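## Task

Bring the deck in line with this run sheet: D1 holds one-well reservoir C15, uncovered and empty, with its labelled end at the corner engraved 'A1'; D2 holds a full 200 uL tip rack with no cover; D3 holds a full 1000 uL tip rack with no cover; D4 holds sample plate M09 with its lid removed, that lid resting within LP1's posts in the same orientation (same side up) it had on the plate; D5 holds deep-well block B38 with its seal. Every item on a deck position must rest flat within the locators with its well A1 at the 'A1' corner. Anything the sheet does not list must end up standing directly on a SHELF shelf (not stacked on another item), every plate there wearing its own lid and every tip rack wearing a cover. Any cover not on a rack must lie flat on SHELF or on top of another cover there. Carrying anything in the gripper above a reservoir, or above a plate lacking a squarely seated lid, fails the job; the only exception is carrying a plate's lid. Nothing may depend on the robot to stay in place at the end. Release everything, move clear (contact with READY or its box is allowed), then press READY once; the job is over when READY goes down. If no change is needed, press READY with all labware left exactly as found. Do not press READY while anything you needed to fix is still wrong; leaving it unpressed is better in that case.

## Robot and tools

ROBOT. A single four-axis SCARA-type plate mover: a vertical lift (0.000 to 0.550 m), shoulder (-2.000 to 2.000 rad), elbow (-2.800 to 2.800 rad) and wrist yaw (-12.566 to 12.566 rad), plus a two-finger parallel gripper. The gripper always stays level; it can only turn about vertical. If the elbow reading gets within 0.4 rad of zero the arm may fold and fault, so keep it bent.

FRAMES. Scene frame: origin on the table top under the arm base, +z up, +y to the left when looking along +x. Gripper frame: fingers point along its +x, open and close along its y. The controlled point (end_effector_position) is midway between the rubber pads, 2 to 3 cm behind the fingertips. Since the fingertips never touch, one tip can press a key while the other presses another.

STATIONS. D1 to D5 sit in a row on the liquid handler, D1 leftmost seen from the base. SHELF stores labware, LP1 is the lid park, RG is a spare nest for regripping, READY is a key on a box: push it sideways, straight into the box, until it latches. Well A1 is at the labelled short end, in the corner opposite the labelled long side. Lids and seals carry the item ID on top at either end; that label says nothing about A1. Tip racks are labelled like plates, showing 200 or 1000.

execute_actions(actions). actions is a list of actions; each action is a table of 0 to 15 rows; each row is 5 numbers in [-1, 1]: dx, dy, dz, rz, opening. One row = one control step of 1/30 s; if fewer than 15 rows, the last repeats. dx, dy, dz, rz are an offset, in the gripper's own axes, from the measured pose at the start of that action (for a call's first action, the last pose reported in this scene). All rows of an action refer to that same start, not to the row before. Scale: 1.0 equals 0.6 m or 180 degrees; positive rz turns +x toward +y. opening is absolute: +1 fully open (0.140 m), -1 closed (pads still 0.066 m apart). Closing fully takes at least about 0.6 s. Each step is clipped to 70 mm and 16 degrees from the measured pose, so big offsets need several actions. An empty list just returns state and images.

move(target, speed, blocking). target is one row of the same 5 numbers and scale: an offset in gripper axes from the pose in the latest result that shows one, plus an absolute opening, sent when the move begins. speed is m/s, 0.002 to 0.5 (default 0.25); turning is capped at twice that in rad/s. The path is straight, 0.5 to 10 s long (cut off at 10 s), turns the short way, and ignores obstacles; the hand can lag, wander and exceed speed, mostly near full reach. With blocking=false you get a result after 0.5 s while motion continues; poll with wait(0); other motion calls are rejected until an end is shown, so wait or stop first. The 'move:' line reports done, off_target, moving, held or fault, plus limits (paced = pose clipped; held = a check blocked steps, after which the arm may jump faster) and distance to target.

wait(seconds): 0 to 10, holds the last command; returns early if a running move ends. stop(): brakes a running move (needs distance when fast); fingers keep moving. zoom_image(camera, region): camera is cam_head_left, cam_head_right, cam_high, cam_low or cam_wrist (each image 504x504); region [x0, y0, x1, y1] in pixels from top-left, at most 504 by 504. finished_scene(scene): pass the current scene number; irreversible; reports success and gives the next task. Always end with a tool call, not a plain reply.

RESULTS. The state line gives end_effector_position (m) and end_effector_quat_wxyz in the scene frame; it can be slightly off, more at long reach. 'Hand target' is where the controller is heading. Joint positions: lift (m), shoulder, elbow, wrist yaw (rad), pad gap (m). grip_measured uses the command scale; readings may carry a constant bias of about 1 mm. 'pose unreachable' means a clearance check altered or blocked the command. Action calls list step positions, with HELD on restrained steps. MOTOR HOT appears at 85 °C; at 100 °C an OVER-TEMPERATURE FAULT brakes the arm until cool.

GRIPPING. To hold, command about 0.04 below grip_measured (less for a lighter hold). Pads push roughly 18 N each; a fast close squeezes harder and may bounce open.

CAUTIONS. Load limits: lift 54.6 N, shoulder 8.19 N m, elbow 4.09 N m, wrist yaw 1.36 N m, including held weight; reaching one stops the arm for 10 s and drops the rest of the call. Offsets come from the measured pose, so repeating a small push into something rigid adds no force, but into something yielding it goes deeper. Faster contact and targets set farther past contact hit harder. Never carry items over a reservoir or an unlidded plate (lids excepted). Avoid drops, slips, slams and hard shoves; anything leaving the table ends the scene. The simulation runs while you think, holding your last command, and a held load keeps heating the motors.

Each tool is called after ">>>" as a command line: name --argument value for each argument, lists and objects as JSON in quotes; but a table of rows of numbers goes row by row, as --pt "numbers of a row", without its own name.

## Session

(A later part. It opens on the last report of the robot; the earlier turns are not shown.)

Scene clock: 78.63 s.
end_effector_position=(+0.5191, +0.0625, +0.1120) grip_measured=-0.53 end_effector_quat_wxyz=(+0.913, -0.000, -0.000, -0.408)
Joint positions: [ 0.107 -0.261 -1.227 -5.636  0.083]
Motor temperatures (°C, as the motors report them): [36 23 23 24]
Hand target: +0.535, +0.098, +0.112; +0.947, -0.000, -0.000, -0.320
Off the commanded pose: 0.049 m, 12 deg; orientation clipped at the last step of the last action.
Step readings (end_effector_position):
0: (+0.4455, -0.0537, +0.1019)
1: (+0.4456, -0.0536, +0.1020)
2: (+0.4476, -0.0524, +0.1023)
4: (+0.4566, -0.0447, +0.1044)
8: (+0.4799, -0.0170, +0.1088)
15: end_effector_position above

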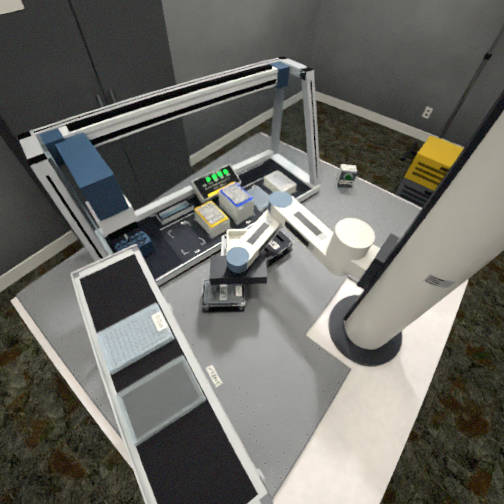

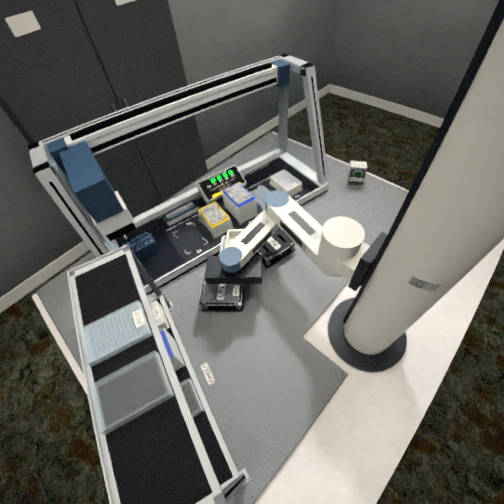

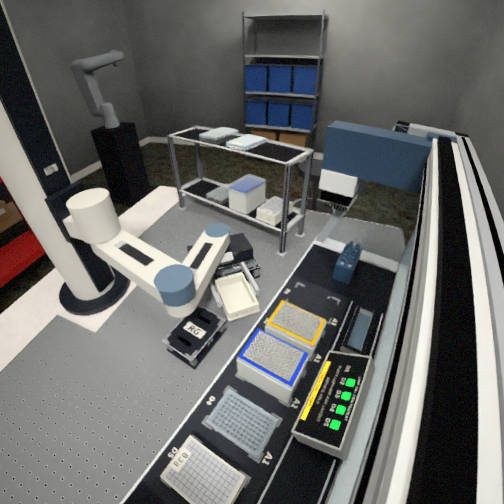

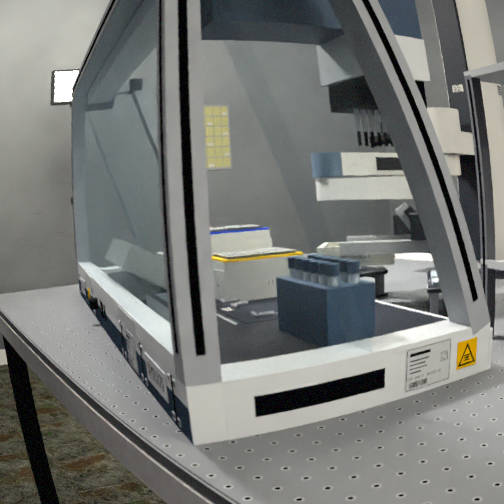

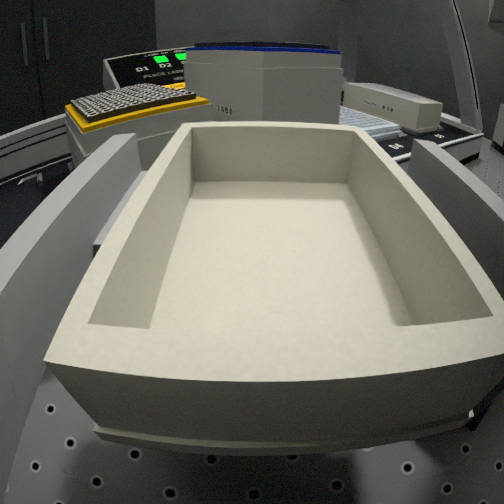

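>>> execute_actions --actions '[[[-0.0325,0.075,0,0.076,-0.585],[-0.0388,0.095,0,0.0951,-0.585],[-0.0463,0.1167,0,0.1158,-0.585],[-0.0522,0.139,0,0.1365,-0.585],[-0.056,0.1612,0,0.1572,-0.585],[-0.0563,0.1815,0,0.1747,-0.585],[-0.0535,0.2,0,0.1874,-0.585],[-0.0462,0.2157,0,0.1963,-0.585],[-0.0347,0.2282,0,0.2002,-0.585],[-0.0212,0.238,-0.002,0.2002,-0.585],[-0.0077,0.2477,-0.005,0.2002,-0.585],[0.0058,0.2575,-0.008,0.2002,-0.585],[0.0193,0.2673,-0.011,0.2002,-0.585],[0.0327,0.2772,-0.014,0.2002,-0.585],[0.0462,0.287,-0.017,0.2002,-0.585]]]'

Scene clock: 80.07 s.
end_effector_position=(+0.6386, +0.1564, +0.1060) grip_measured=-0.53 end_effector_quat_wxyz=(+0.994, -0.000, -0.000, -0.108)
Joint positions: [ 0.101 -0.172 -1.613 -4.715  0.083]
Motor temperatures (°C, as the motors report them): [36 23 23 24]
Hand target: +0.659, +0.152, +0.102; +0.994, -0.000, -0.000, -0.107
Off the commanded pose: 0.028 m, 0 deg.
Step readings (end_effector_position):
0: (+0.5354, +0.0978, +0.1120)
1: (+0.5356, +0.0981, +0.1120)
2: (+0.5373, +0.1018, +0.1120)
4: (+0.5452, +0.1209, +0.1120)
8: (+0.5703, +0.1570, +0.1120)
15: end_effector_position above

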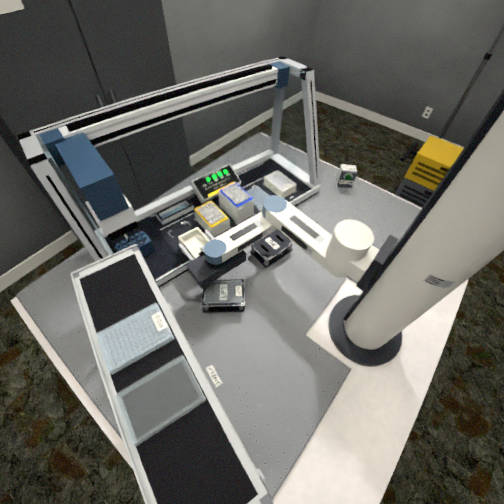

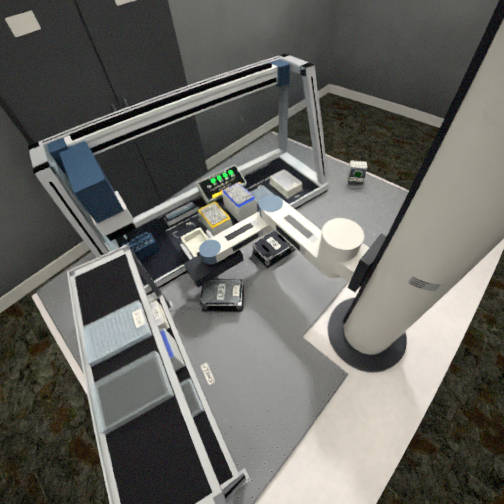

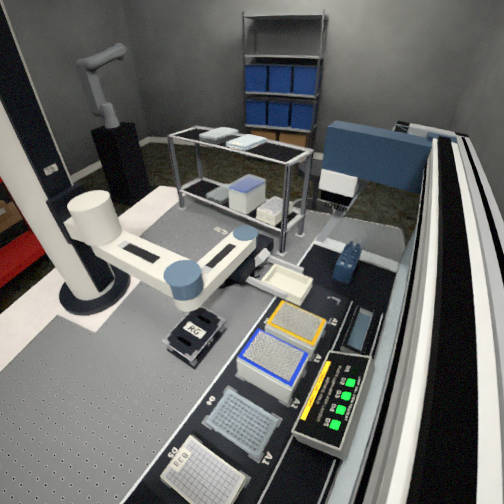

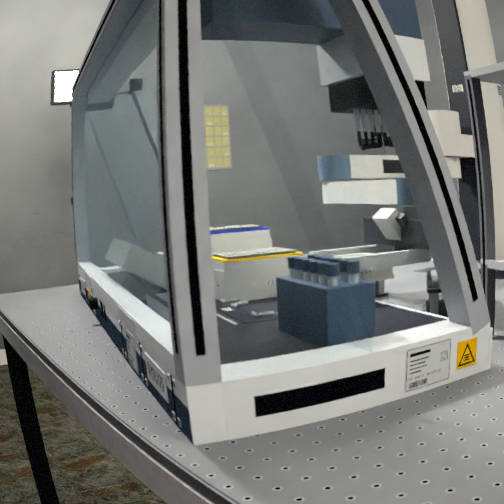

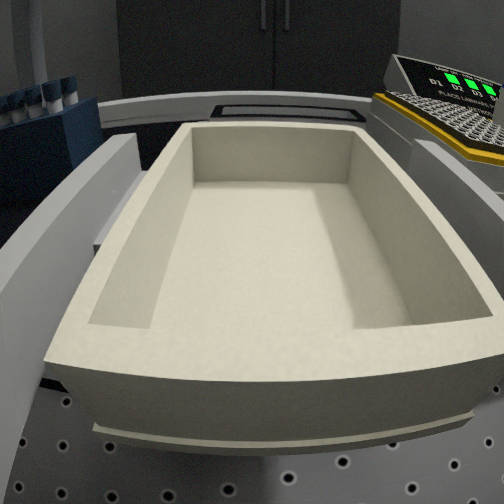

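>>> execute_actions --actions '[[[0.05,0.005,-0.008,0.0014,-0.585],[0.065,0.007,-0.009,0.0014,-0.585],[0.08,0.009,-0.01,0.0014,-0.585],[0.095,0.009,-0.011,0.0014,-0.585],[0.109,0.009,-0.012,0.0014,-0.585],[0.121,0.009,-0.013,0.0014,-0.585],[0.131,0.009,-0.014,0.0014,-0.585],[0.138,0.009,-0.015,0.0014,-0.585],[0.1414,0.009,-0.016,0.0014,-0.585],[0.1414,0.009,-0.017,0.0014,-0.585],[0.1414,0.009,-0.018,0.0014,-0.585],[0.1414,0.009,-0.019,0.0014,-0.585],[0.1414,0.009,-0.02,0.0014,-0.585],[0.1414,0.009,-0.021,0.0014,-0.585],[0.1414,0.009,-0.021,0.0014,-0.585]]]'

Scene clock: 81.13 s.
end_effector_position=(+0.7226, +0.1434, +0.0933) grip_measured=-0.53 end_effector_quat_wxyz=(+0.994, -0.000, -0.000, -0.106)
Joint positions: [ 0.088 -0.098 -2.056 -4.343  0.083]
Motor temperatures (°C, as the motors report them): [36 23 23 24]
Hand target: +0.723, +0.143, +0.093; +0.994, -0.000, -0.000, -0.106
Off the commanded pose: 0.000 m, 0 deg.
Step readings (end_effector_position):
0: (+0.6586, +0.1519, +0.1018)
1: (+0.6588, +0.1520, +0.1018)
2: (+0.6610, +0.1524, +0.1017)
4: (+0.6731, +0.1515, +0.1008)
8: (+0.7031, +0.1433, +0.0983)
15: end_effector_position above

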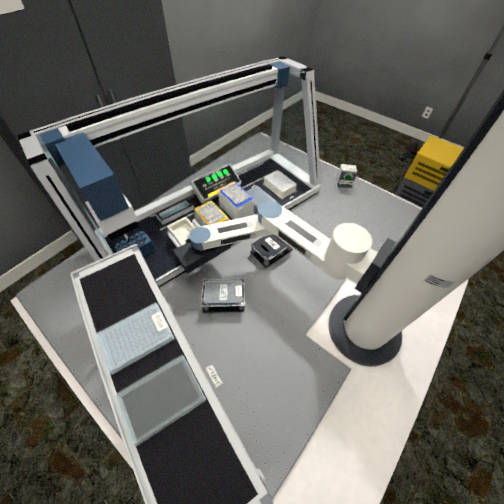

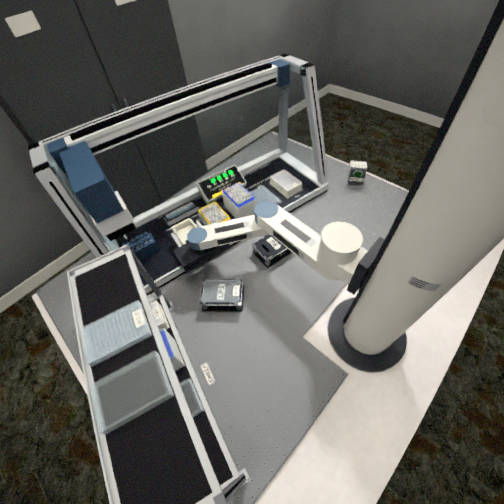

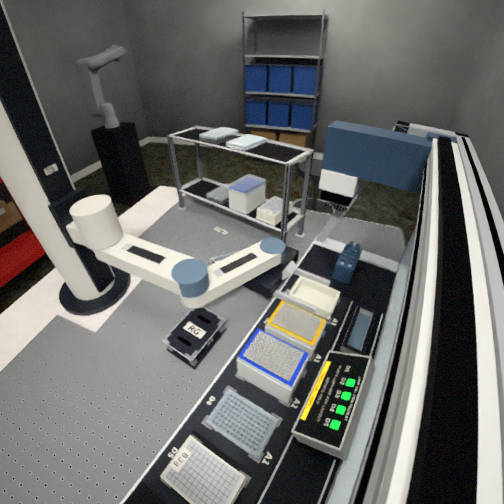

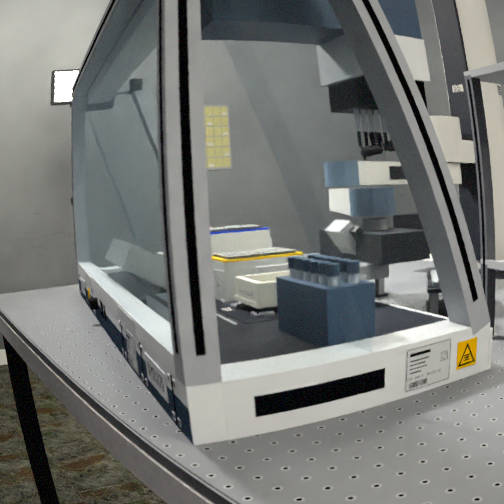

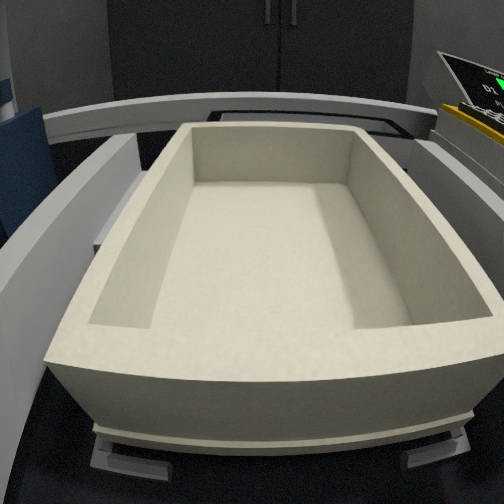

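>>> zoom_image --camera "cam_wrist" --region '[80, 410, 200, 500]'

>>> zoom_image --camera "cam_wrist" --region '[380, 400, 500, 490]'

>>> zoom_image --camera "cam_low" --region '[205, 255, 295, 330]'

Region (80, 410, 200, 500) of cam_wrist's 504x504 image, scaled by 4.200, with more detail than that image has; it fills the top 378 rows of this view, and the rest is white.

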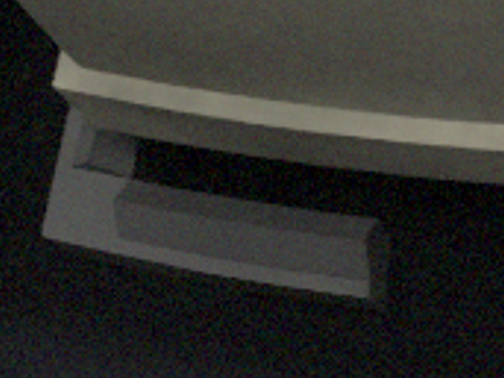

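Region (380, 400, 500, 490) of cam_wrist's 504x504 image, scaled by 4.200, with more detail than that image has; it fills the top 378 rows of this view, and the rest is white.

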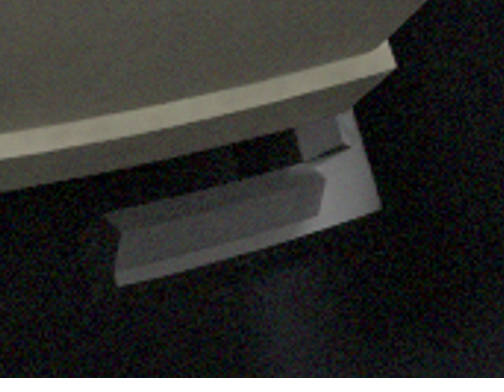

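Region (205, 255, 295, 330) of cam_low's 504x504 image, scaled by 5.600, with more detail than that image has.

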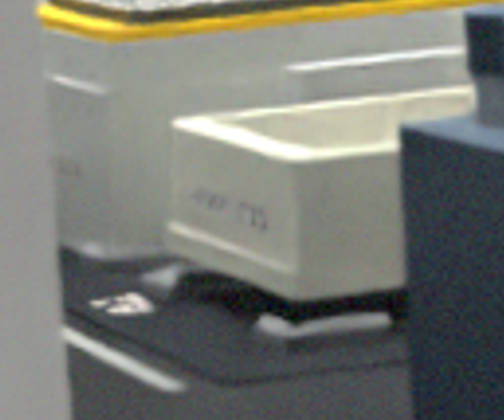

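>>> execute_actions --actions '[[[-0.0005,-0.0003,-0.003,0.0005,-0.585],[-0.0005,-0.0003,-0.0065,0.0005,-0.585],[-0.0005,-0.0003,-0.01,0.0005,-0.585],[-0.0005,-0.0003,-0.013,0.0005,-0.585],[-0.0005,-0.0003,-0.0153,0.0005,-0.585],[-0.0005,-0.0003,-0.0168,0.0005,-0.585],[-0.0005,-0.0003,-0.0177,0.0005,-0.585],[-0.0005,-0.0003,-0.0177,0.0005,-0.585],[-0.0005,-0.0003,-0.0177,0.0005,-0.585],[-0.0005,-0.0003,-0.0177,0.0005,-0.4],[-0.0005,-0.0003,-0.0177,0.0005,-0.2],[-0.0005,-0.0003,-0.0177,0.0005,-0.06],[-0.012,-0.0003,-0.0177,0.0005,-0.06],[-0.03,-0.0003,-0.016,0.0005,-0.06],[-0.05,-0.0003,-0.014,0.0005,-0.06]]]'

Scene clock: 83.37 s.
end_effector_position=(+0.7159, +0.1445, +0.0829) grip_measured=-0.06 end_effector_quat_wxyz=(+0.994, -0.000, -0.000, -0.106)
Joint positions: [ 0.078 -0.109 -2.014 -4.374  0.101]
Motor temperatures (°C, as the motors report them): [36 23 23 24]
Hand target: +0.699, +0.150, +0.085; +0.994, -0.000, -0.000, -0.105
Off the commanded pose: 0.023 m, 0 deg.
Step readings (end_effector_position):
0: (+0.7226, +0.1434, +0.0934)
1: (+0.7226, +0.1434, +0.0933)
2: (+0.7223, +0.1434, +0.0919)
4: (+0.7223, +0.1433, +0.0878)
8: (+0.7223, +0.1433, +0.0826)
15: end_effector_position above

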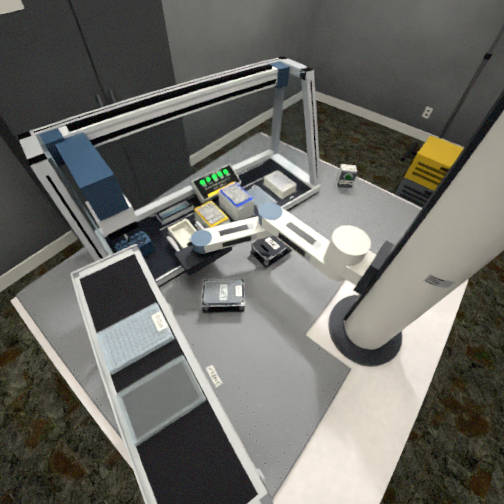

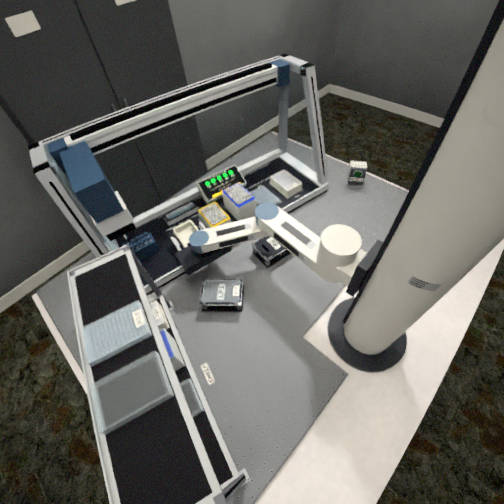

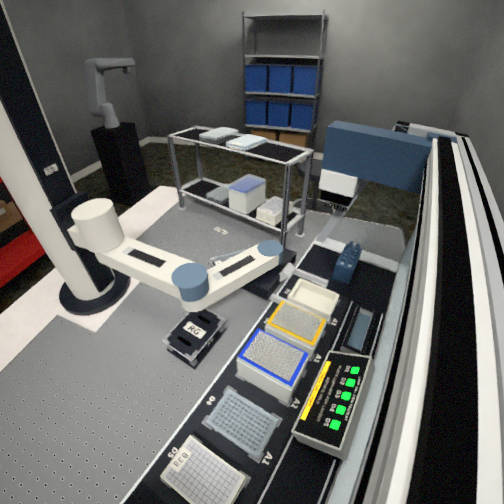

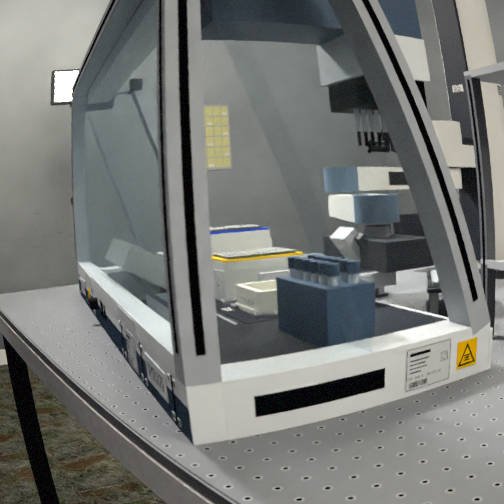

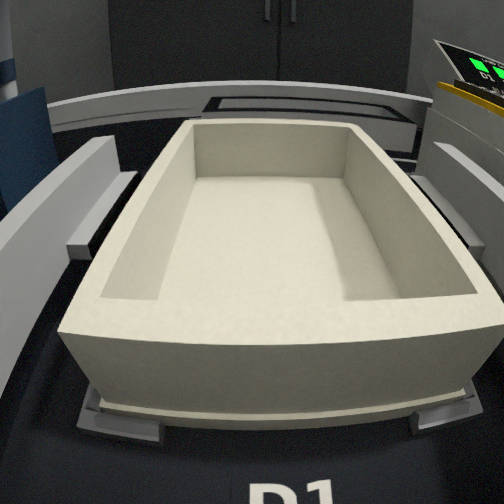

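>>> zoom_image --camera "cam_low" --region '[205, 255, 295, 330]'

>>> zoom_image --camera "cam_wrist" --region '[60, 370, 504, 460]'

Region (205, 255, 295, 330) of cam_low's 504x504 image, scaled by 5.600, with more detail than that image has.

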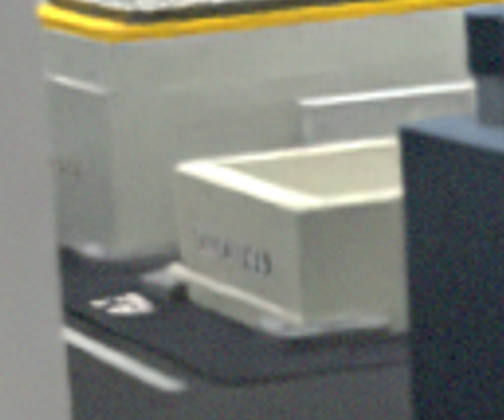

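Region (60, 370, 504, 460) of cam_wrist's 504x504 image, scaled by 1.135, with more detail than that image has; it fills the top 102 rows of this view, and the rest is white.

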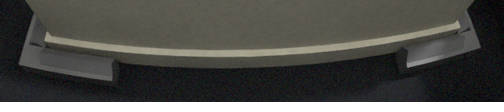

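>>> execute_actions --actions '[[[-0.0467,0.001,0.008,0,-0.06],[-0.065,0.001,0.013,0,-0.06],[-0.0833,0,0.018,0,-0.06],[-0.1017,0,0.022,0,-0.06],[-0.12,0,0.025,0,-0.06],[-0.1383,0,0.025,0,-0.06],[-0.1567,0,0.025,0,-0.06],[-0.1733,0,0.025,0,-0.06],[-0.1883,-0.005,0.025,0,-0.06],[-0.2017,-0.017,0.025,0,-0.06],[-0.2117,-0.037,0.025,0,-0.06],[-0.2183,-0.064,0.025,0,-0.06],[-0.2233,-0.095,0.025,0,-0.3],[-0.2267,-0.128,0.025,0,-0.6],[-0.23,-0.16,0.025,0,-1]],[[-0.02,-0.1,0,-0.015,-1],[-0.022,-0.13,0,-0.03,-1],[-0.024,-0.16,0,-0.045,-1],[-0.026,-0.19,0,-0.06,-1],[-0.028,-0.22,0,-0.075,-1],[-0.03,-0.25,0,-0.09,-1],[-0.032,-0.28,0,-0.105,-1],[-0.034,-0.31,0,-0.12,-1],[-0.036,-0.34,0,-0.133,-1],[-0.038,-0.37,0,-0.1432,-1],[-0.04,-0.4,0,-0.1432,-1],[-0.042,-0.43,0,-0.1432,-1],[-0.044,-0.46,0,-0.1432,-1],[-0.046,-0.49,0,-0.1432,-1],[-0.048,-0.52,0,-0.1432,-1]],[[0.039,-0.101,0,-0.01,-1],[0.05,-0.129,0,-0.02,-1],[0.061,-0.157,0,-0.03,-1],[0.072,-0.185,0,-0.04,-1],[0.083,-0.213,0,-0.05,-1],[0.094,-0.241,0,-0.06,-1],[0.105,-0.269,0,-0.07,-1],[0.115,-0.297,0,-0.08,-1],[0.126,-0.325,0,-0.09,-1],[0.137,-0.353,0,-0.1006,-1],[0.148,-0.381,0,-0.1006,-1],[0.159,-0.41,0,-0.1006,-1],[0.167,-0.43,0,-0.1006,-1],[0.167,-0.43,0,-0.1006,-1],[0.167,-0.43,0,-0.1006,-1]]]'

Scene clock: 89.23 s.
end_effector_position=(+0.4759, -0.2237, +0.0979) grip_measured=-0.98 end_effector_quat_wxyz=(+0.891, -0.000, -0.000, -0.454)
Joint positions: [ 0.093 -1.408 -0.97  -4.848  0.067]
Motor temperatures (°C, as the motors report them): [36 23 23 24]
Hand target: +0.458, -0.275, +0.098; +0.880, -0.000, -0.000, -0.475
Off the commanded pose: 0.083 m, 0 deg; position clipped at the last step of the last action.
Step readings (end_effector_position; steps 1 to 15: 1st action; 16 to 30: 2nd action; 31 to 45: 3rd action):
0: (+0.6988, +0.1506, +0.0850)
1: (+0.6986, +0.1505, +0.0850)
2: (+0.6966, +0.1504, +0.0855)
4: (+0.6848, +0.1525, +0.0891)
8: (+0.6471, +0.1629, +0.0976)
15: (+0.5878, +0.1548, +0.0979)
16: (+0.5844, +0.1450, +0.0979)
17: (+0.5818, +0.1332, +0.0979)
19: (+0.5760, +0.1090, +0.0979)
23: (+0.5625, +0.0537, +0.0979)
30: (+0.5364, -0.0389, +0.0979)
31: (+0.5320, -0.0519, +0.0979)
32: (+0.5278, -0.0641, +0.0979)
34: (+0.5203, -0.0889, +0.0979)
38: (+0.5066, -0.1383, +0.0979)
45: end_effector_position above

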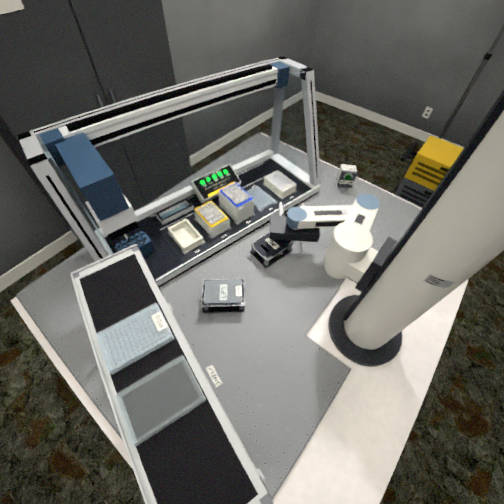

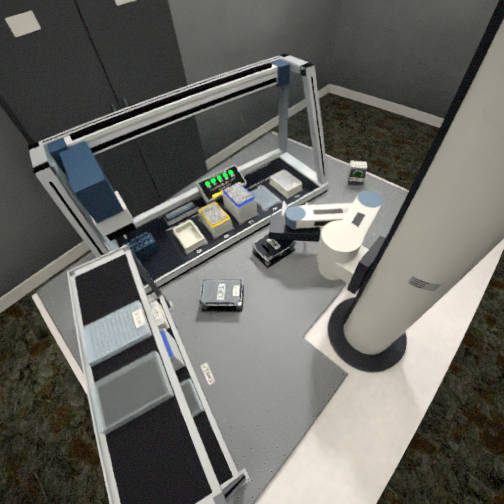

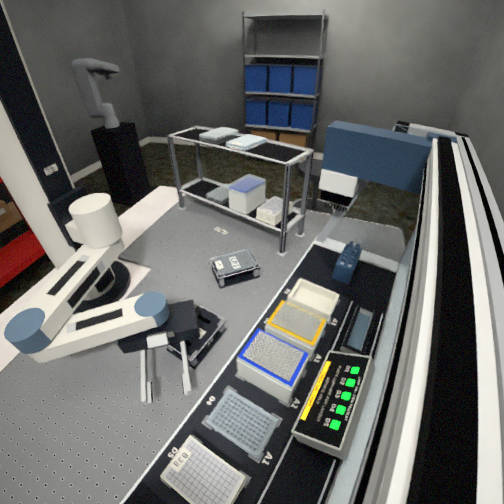

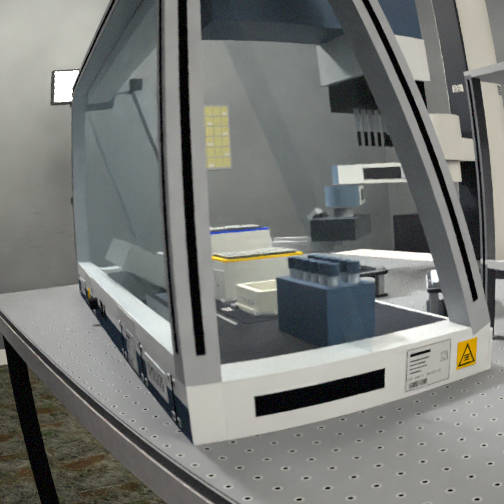

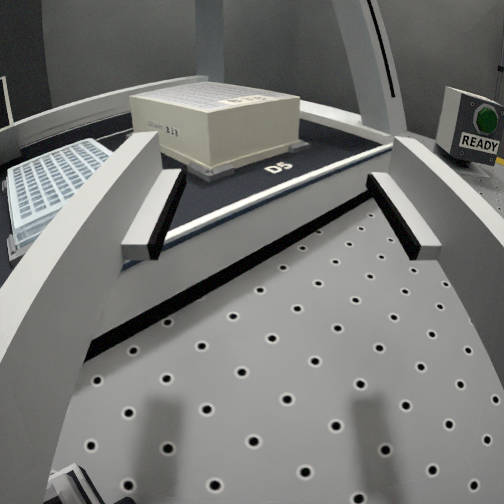

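>>> zoom_image --camera "cam_high" --region '[150, 260, 390, 504]'

>>> zoom_image --camera "cam_head_left" --region '[150, 155, 320, 275]'

>>> zoom_image --camera "cam_wrist" --region '[400, 70, 504, 180]'

Region (150, 260, 390, 504) of cam_high's 504x504 image, scaled by 2.066, with more detail than that image has; it fills the left 496 columns of this view, and the rest is white.

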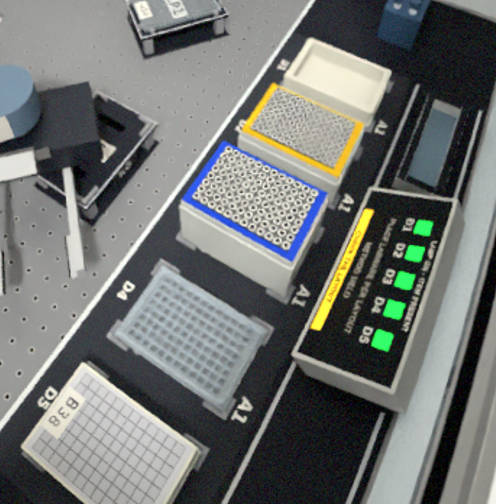

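Region (150, 155, 320, 275) of cam_head_left's 504x504 image, scaled by 2.965, with more detail than that image has; it fills the top 356 rows of this view, and the rest is white.

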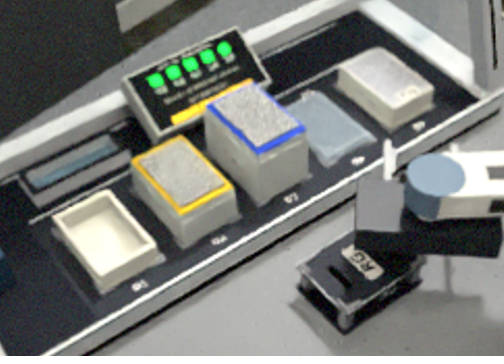

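Region (400, 70, 504, 180) of cam_wrist's 504x504 image, scaled by 4.582, with more detail than that image has; it fills the left 477 columns of this view, and the rest is white.

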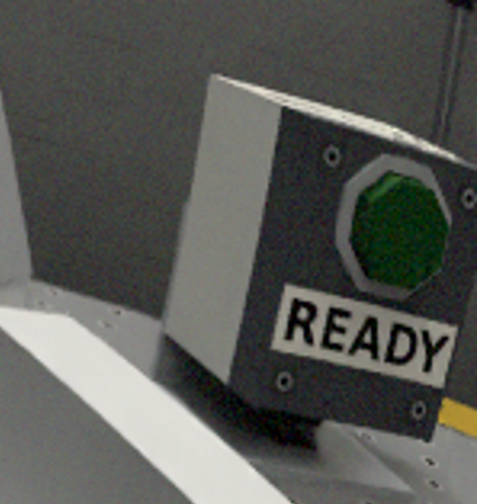

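>>> execute_actions --actions '[]'

Scene clock: 89.93 s.
end_effector_position=(+0.4580, -0.2750, +0.0979) grip_measured=-0.98 end_effector_quat_wxyz=(+0.880, -0.000, -0.000, -0.475)
Joint positions: [ 0.093 -1.572 -1.036 -4.665  0.067]
Motor temperatures (°C, as the motors report them): [36 23 23 24]
Hand target: +0.458, -0.275, +0.098; +0.880, -0.000, -0.000, -0.475
Off the commanded pose: 0.032 m, 2 deg; position clipped at the last step of the last action.

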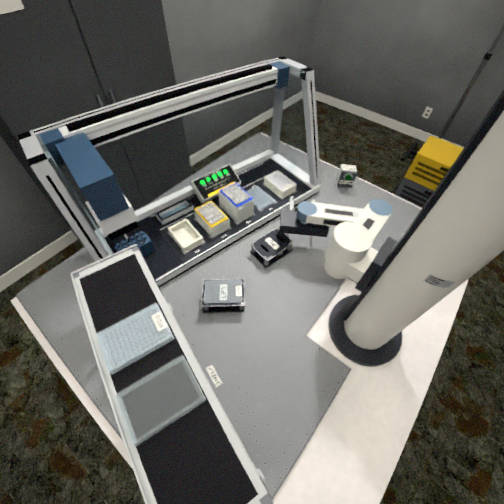

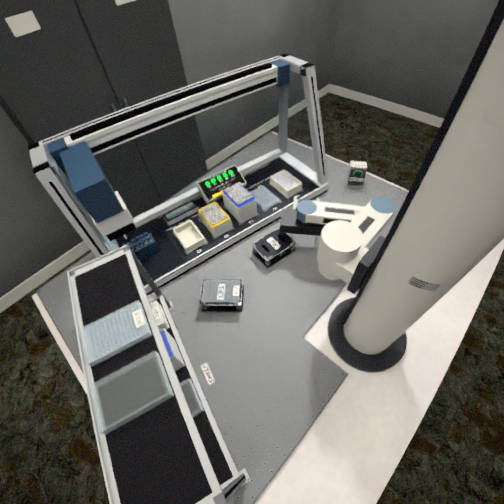

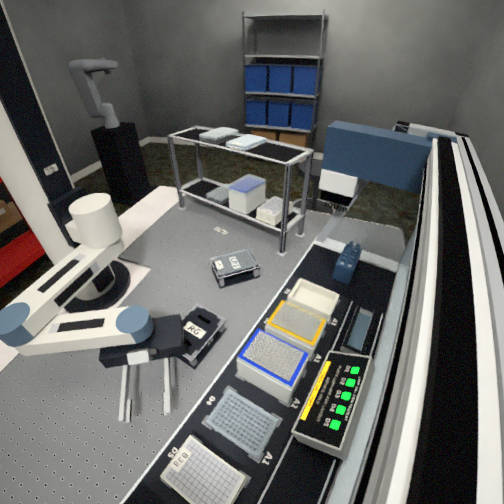

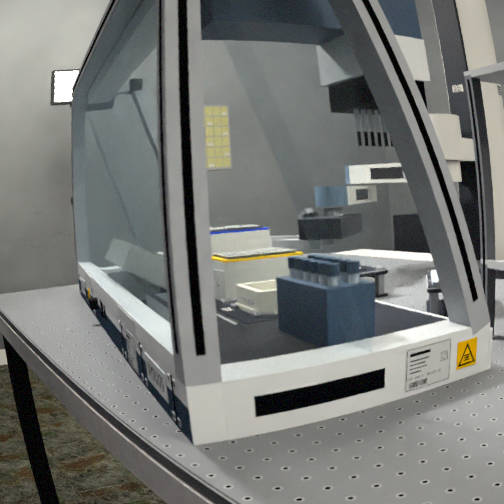

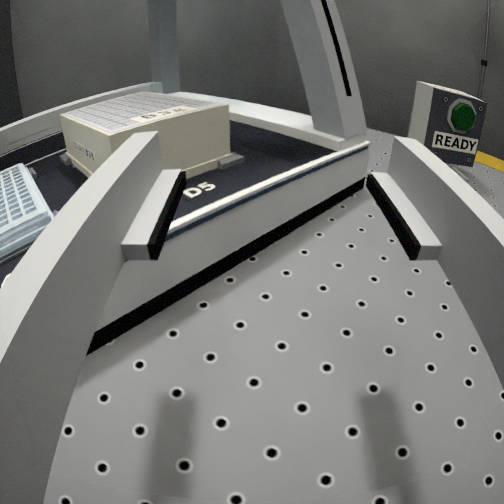

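>>> zoom_image --camera "cam_high" --region '[160, 110, 330, 260]'

>>> zoom_image --camera "cam_high" --region '[140, 260, 400, 504]'

>>> zoom_image --camera "cam_wrist" --region '[380, 60, 504, 190]'

Region (160, 110, 330, 260) of cam_high's 504x504 image, scaled by 2.965, with more detail than that image has; it fills the top 445 rows of this view, and the rest is white.

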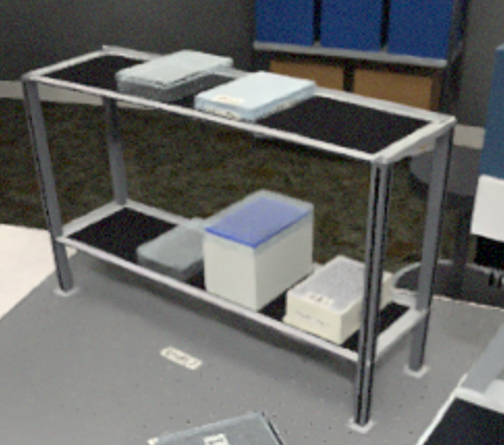

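Region (140, 260, 400, 504) of cam_high's 504x504 image, scaled by 1.938, with more detail than that image has; it fills the top 473 rows of this view, and the rest is white.

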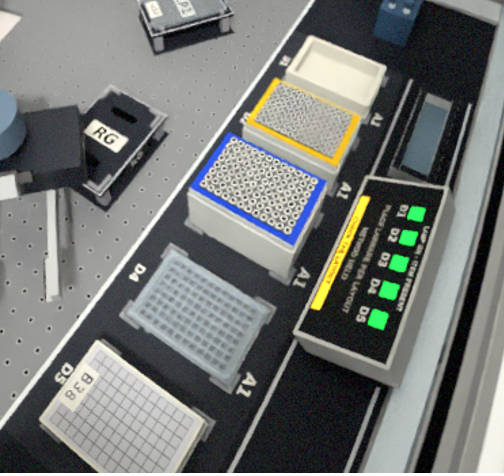

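Region (380, 60, 504, 190) of cam_wrist's 504x504 image, scaled by 3.877, with more detail than that image has; it fills the left 481 columns of this view, and the rest is white.

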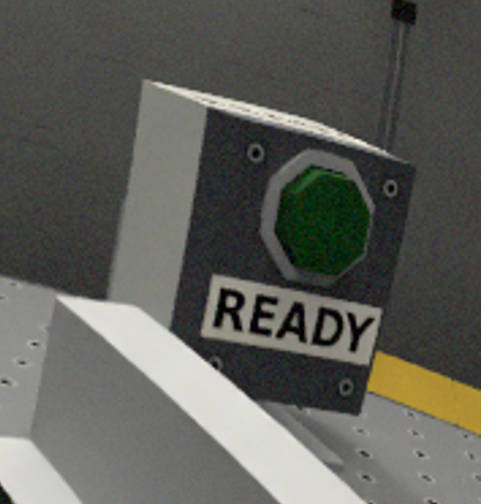

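>>> move --target '[0.249, -0.3043, -0.0232, 0.0031, -1]' --speed 0.4

Scene clock: 92.67 s.
end_effector_position=(+0.3874, -0.5003, +0.0839) grip_measured=-0.98 end_effector_quat_wxyz=(+0.882, -0.000, -0.000, -0.471)
Joint positions: [ 0.079 -1.847 -1.792 -3.625  0.067]
Motor temperatures (°C, as the motors report them): [36 23 23 24]
Hand target: +0.388, -0.500, +0.084; +0.882, -0.000, -0.000, -0.471
Off the commanded pose: 0.000 m, 0 deg.
move: done

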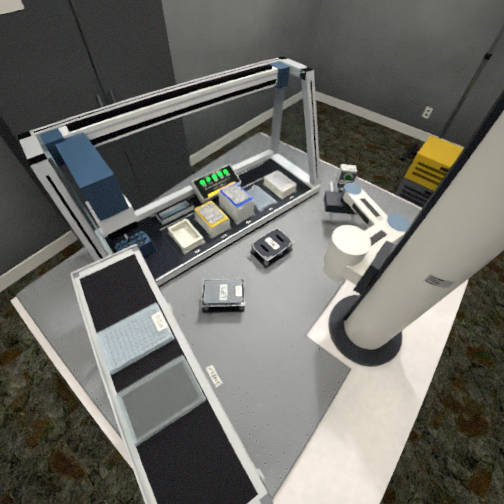

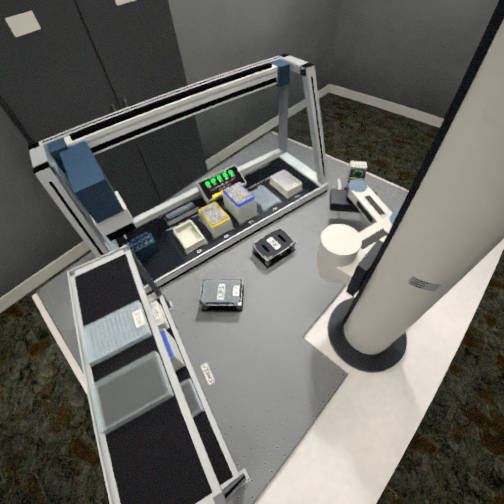

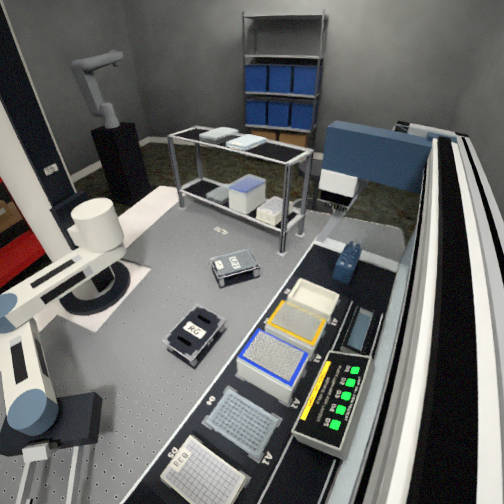

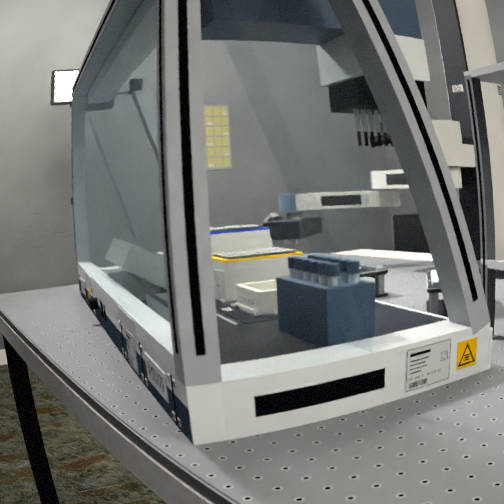

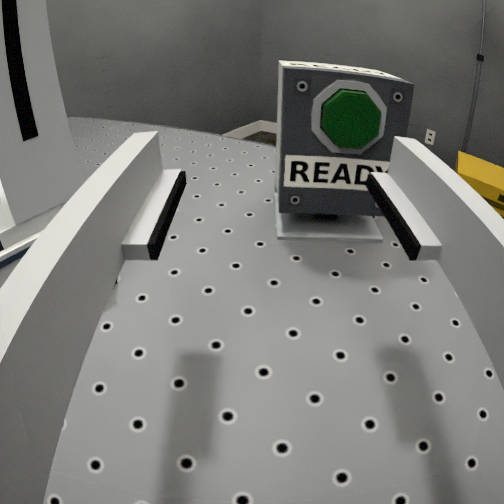

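>>> zoom_image --camera "cam_wrist" --region '[250, 40, 460, 270]'

Region (250, 40, 460, 270) of cam_wrist's 504x504 image, scaled by 2.191, with more detail than that image has; it fills the left 460 columns of this view, and the rest is white.

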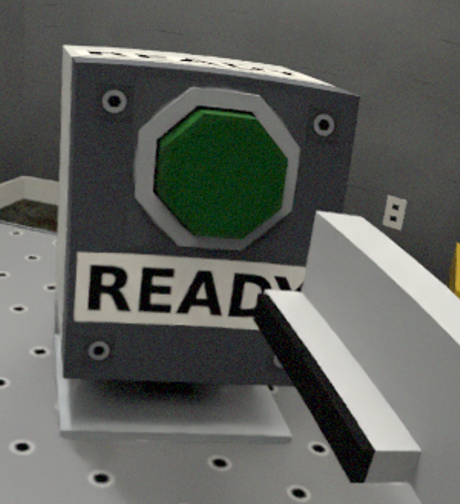

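>>> execute_actions --actions '[[[0.005,0,-0.0015,0,-1],[0.013,0,-0.0015,0,-1],[0.023,0,-0.0015,0,-1],[0.034,0,-0.0015,0,-1],[0.045,0,-0.0015,0,-1],[0.056,0,-0.0015,0,-1],[0.066,0,-0.0015,0,-1],[0.074,0,-0.0015,0,-1],[0.079,0,-0.0015,0,-1],[0.082,0,-0.0015,0,-1],[0.0833,0,-0.0015,0,-1]],[[0.002,0,0,0,-1],[0.004,0,0,0,-1],[0.006,0,0,0,-1],[0.008,0,0,0,-1],[0.010,0,0,0,-1],[0.012,0,0,0,-1],[0.014,0,0,0,-1],[0.016,0,0,0,-1],[0.018,0,0,0,-1],[0.020,0,0,0,-1],[0.022,0,0,0,-1],[0.024,0,0,0,-1],[0.026,0,0,0,-1],[0.0275,0,0,0,-1],[0.0285,0,0,0,-1]]]'

Scene clock: 94.37 s.
end_effector_position=(+0.4177, -0.5449, +0.0830) grip_measured=-0.98 end_effector_quat_wxyz=(+0.881, -0.000, -0.000, -0.473)
Joint positions: [ 0.078 -1.652 -2.16  -3.456  0.067]
Motor temperatures (°C, as the motors report them): [36 23 24 24]
Step readings (end_effector_position; steps 1 to 15: 1st action; 16 to 19: 2nd action):
0: (+0.3874, -0.5003, +0.0839)
1: (+0.3875, -0.5005, +0.0839)
2: (+0.3883, -0.5022, +0.0834)
4: (+0.3925, -0.5085, +0.0830)
8: (+0.4041, -0.5252, +0.0830)
15: (+0.4154, -0.5416, +0.0830)
16: (+0.4155, -0.5417, +0.0830)
17: (+0.4160, -0.5425, +0.0830)
19: (+0.4173, -0.5445, +0.0830)
The task's run has ended: the event that ends the task has happened.

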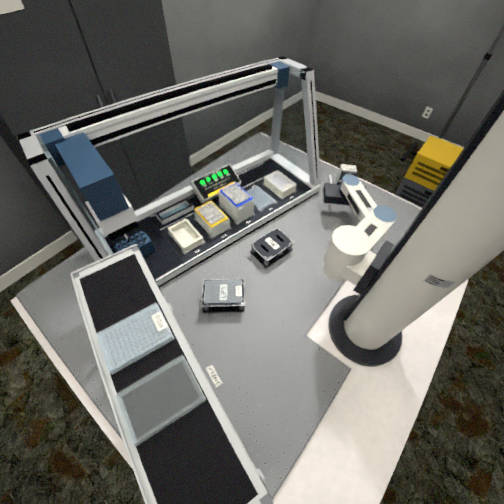

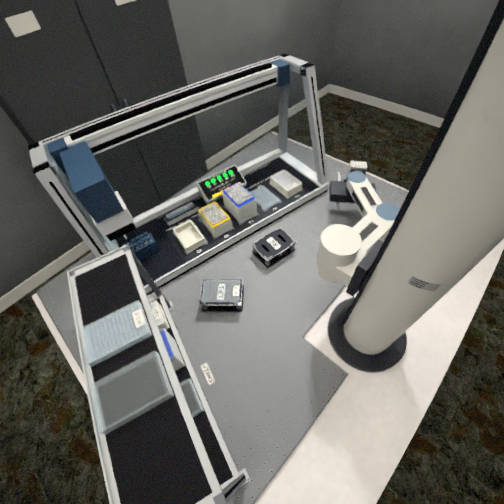

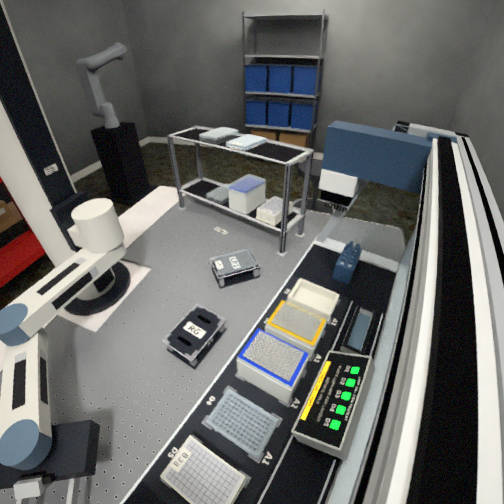

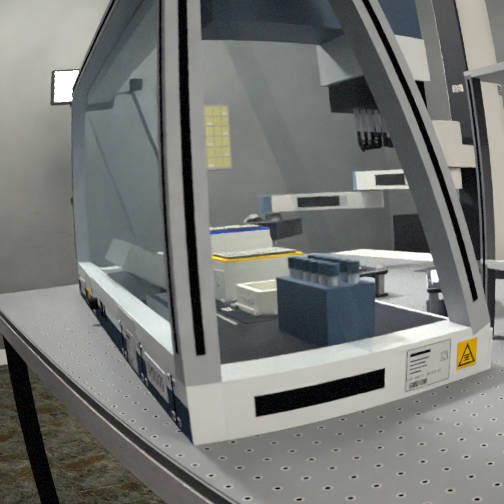

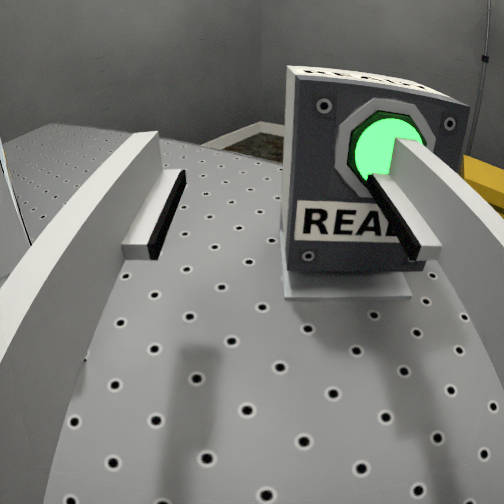

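READY caught and lit up, so the run has ended.

>>> finished_scene --scene 2

The scene is finished: the task was done.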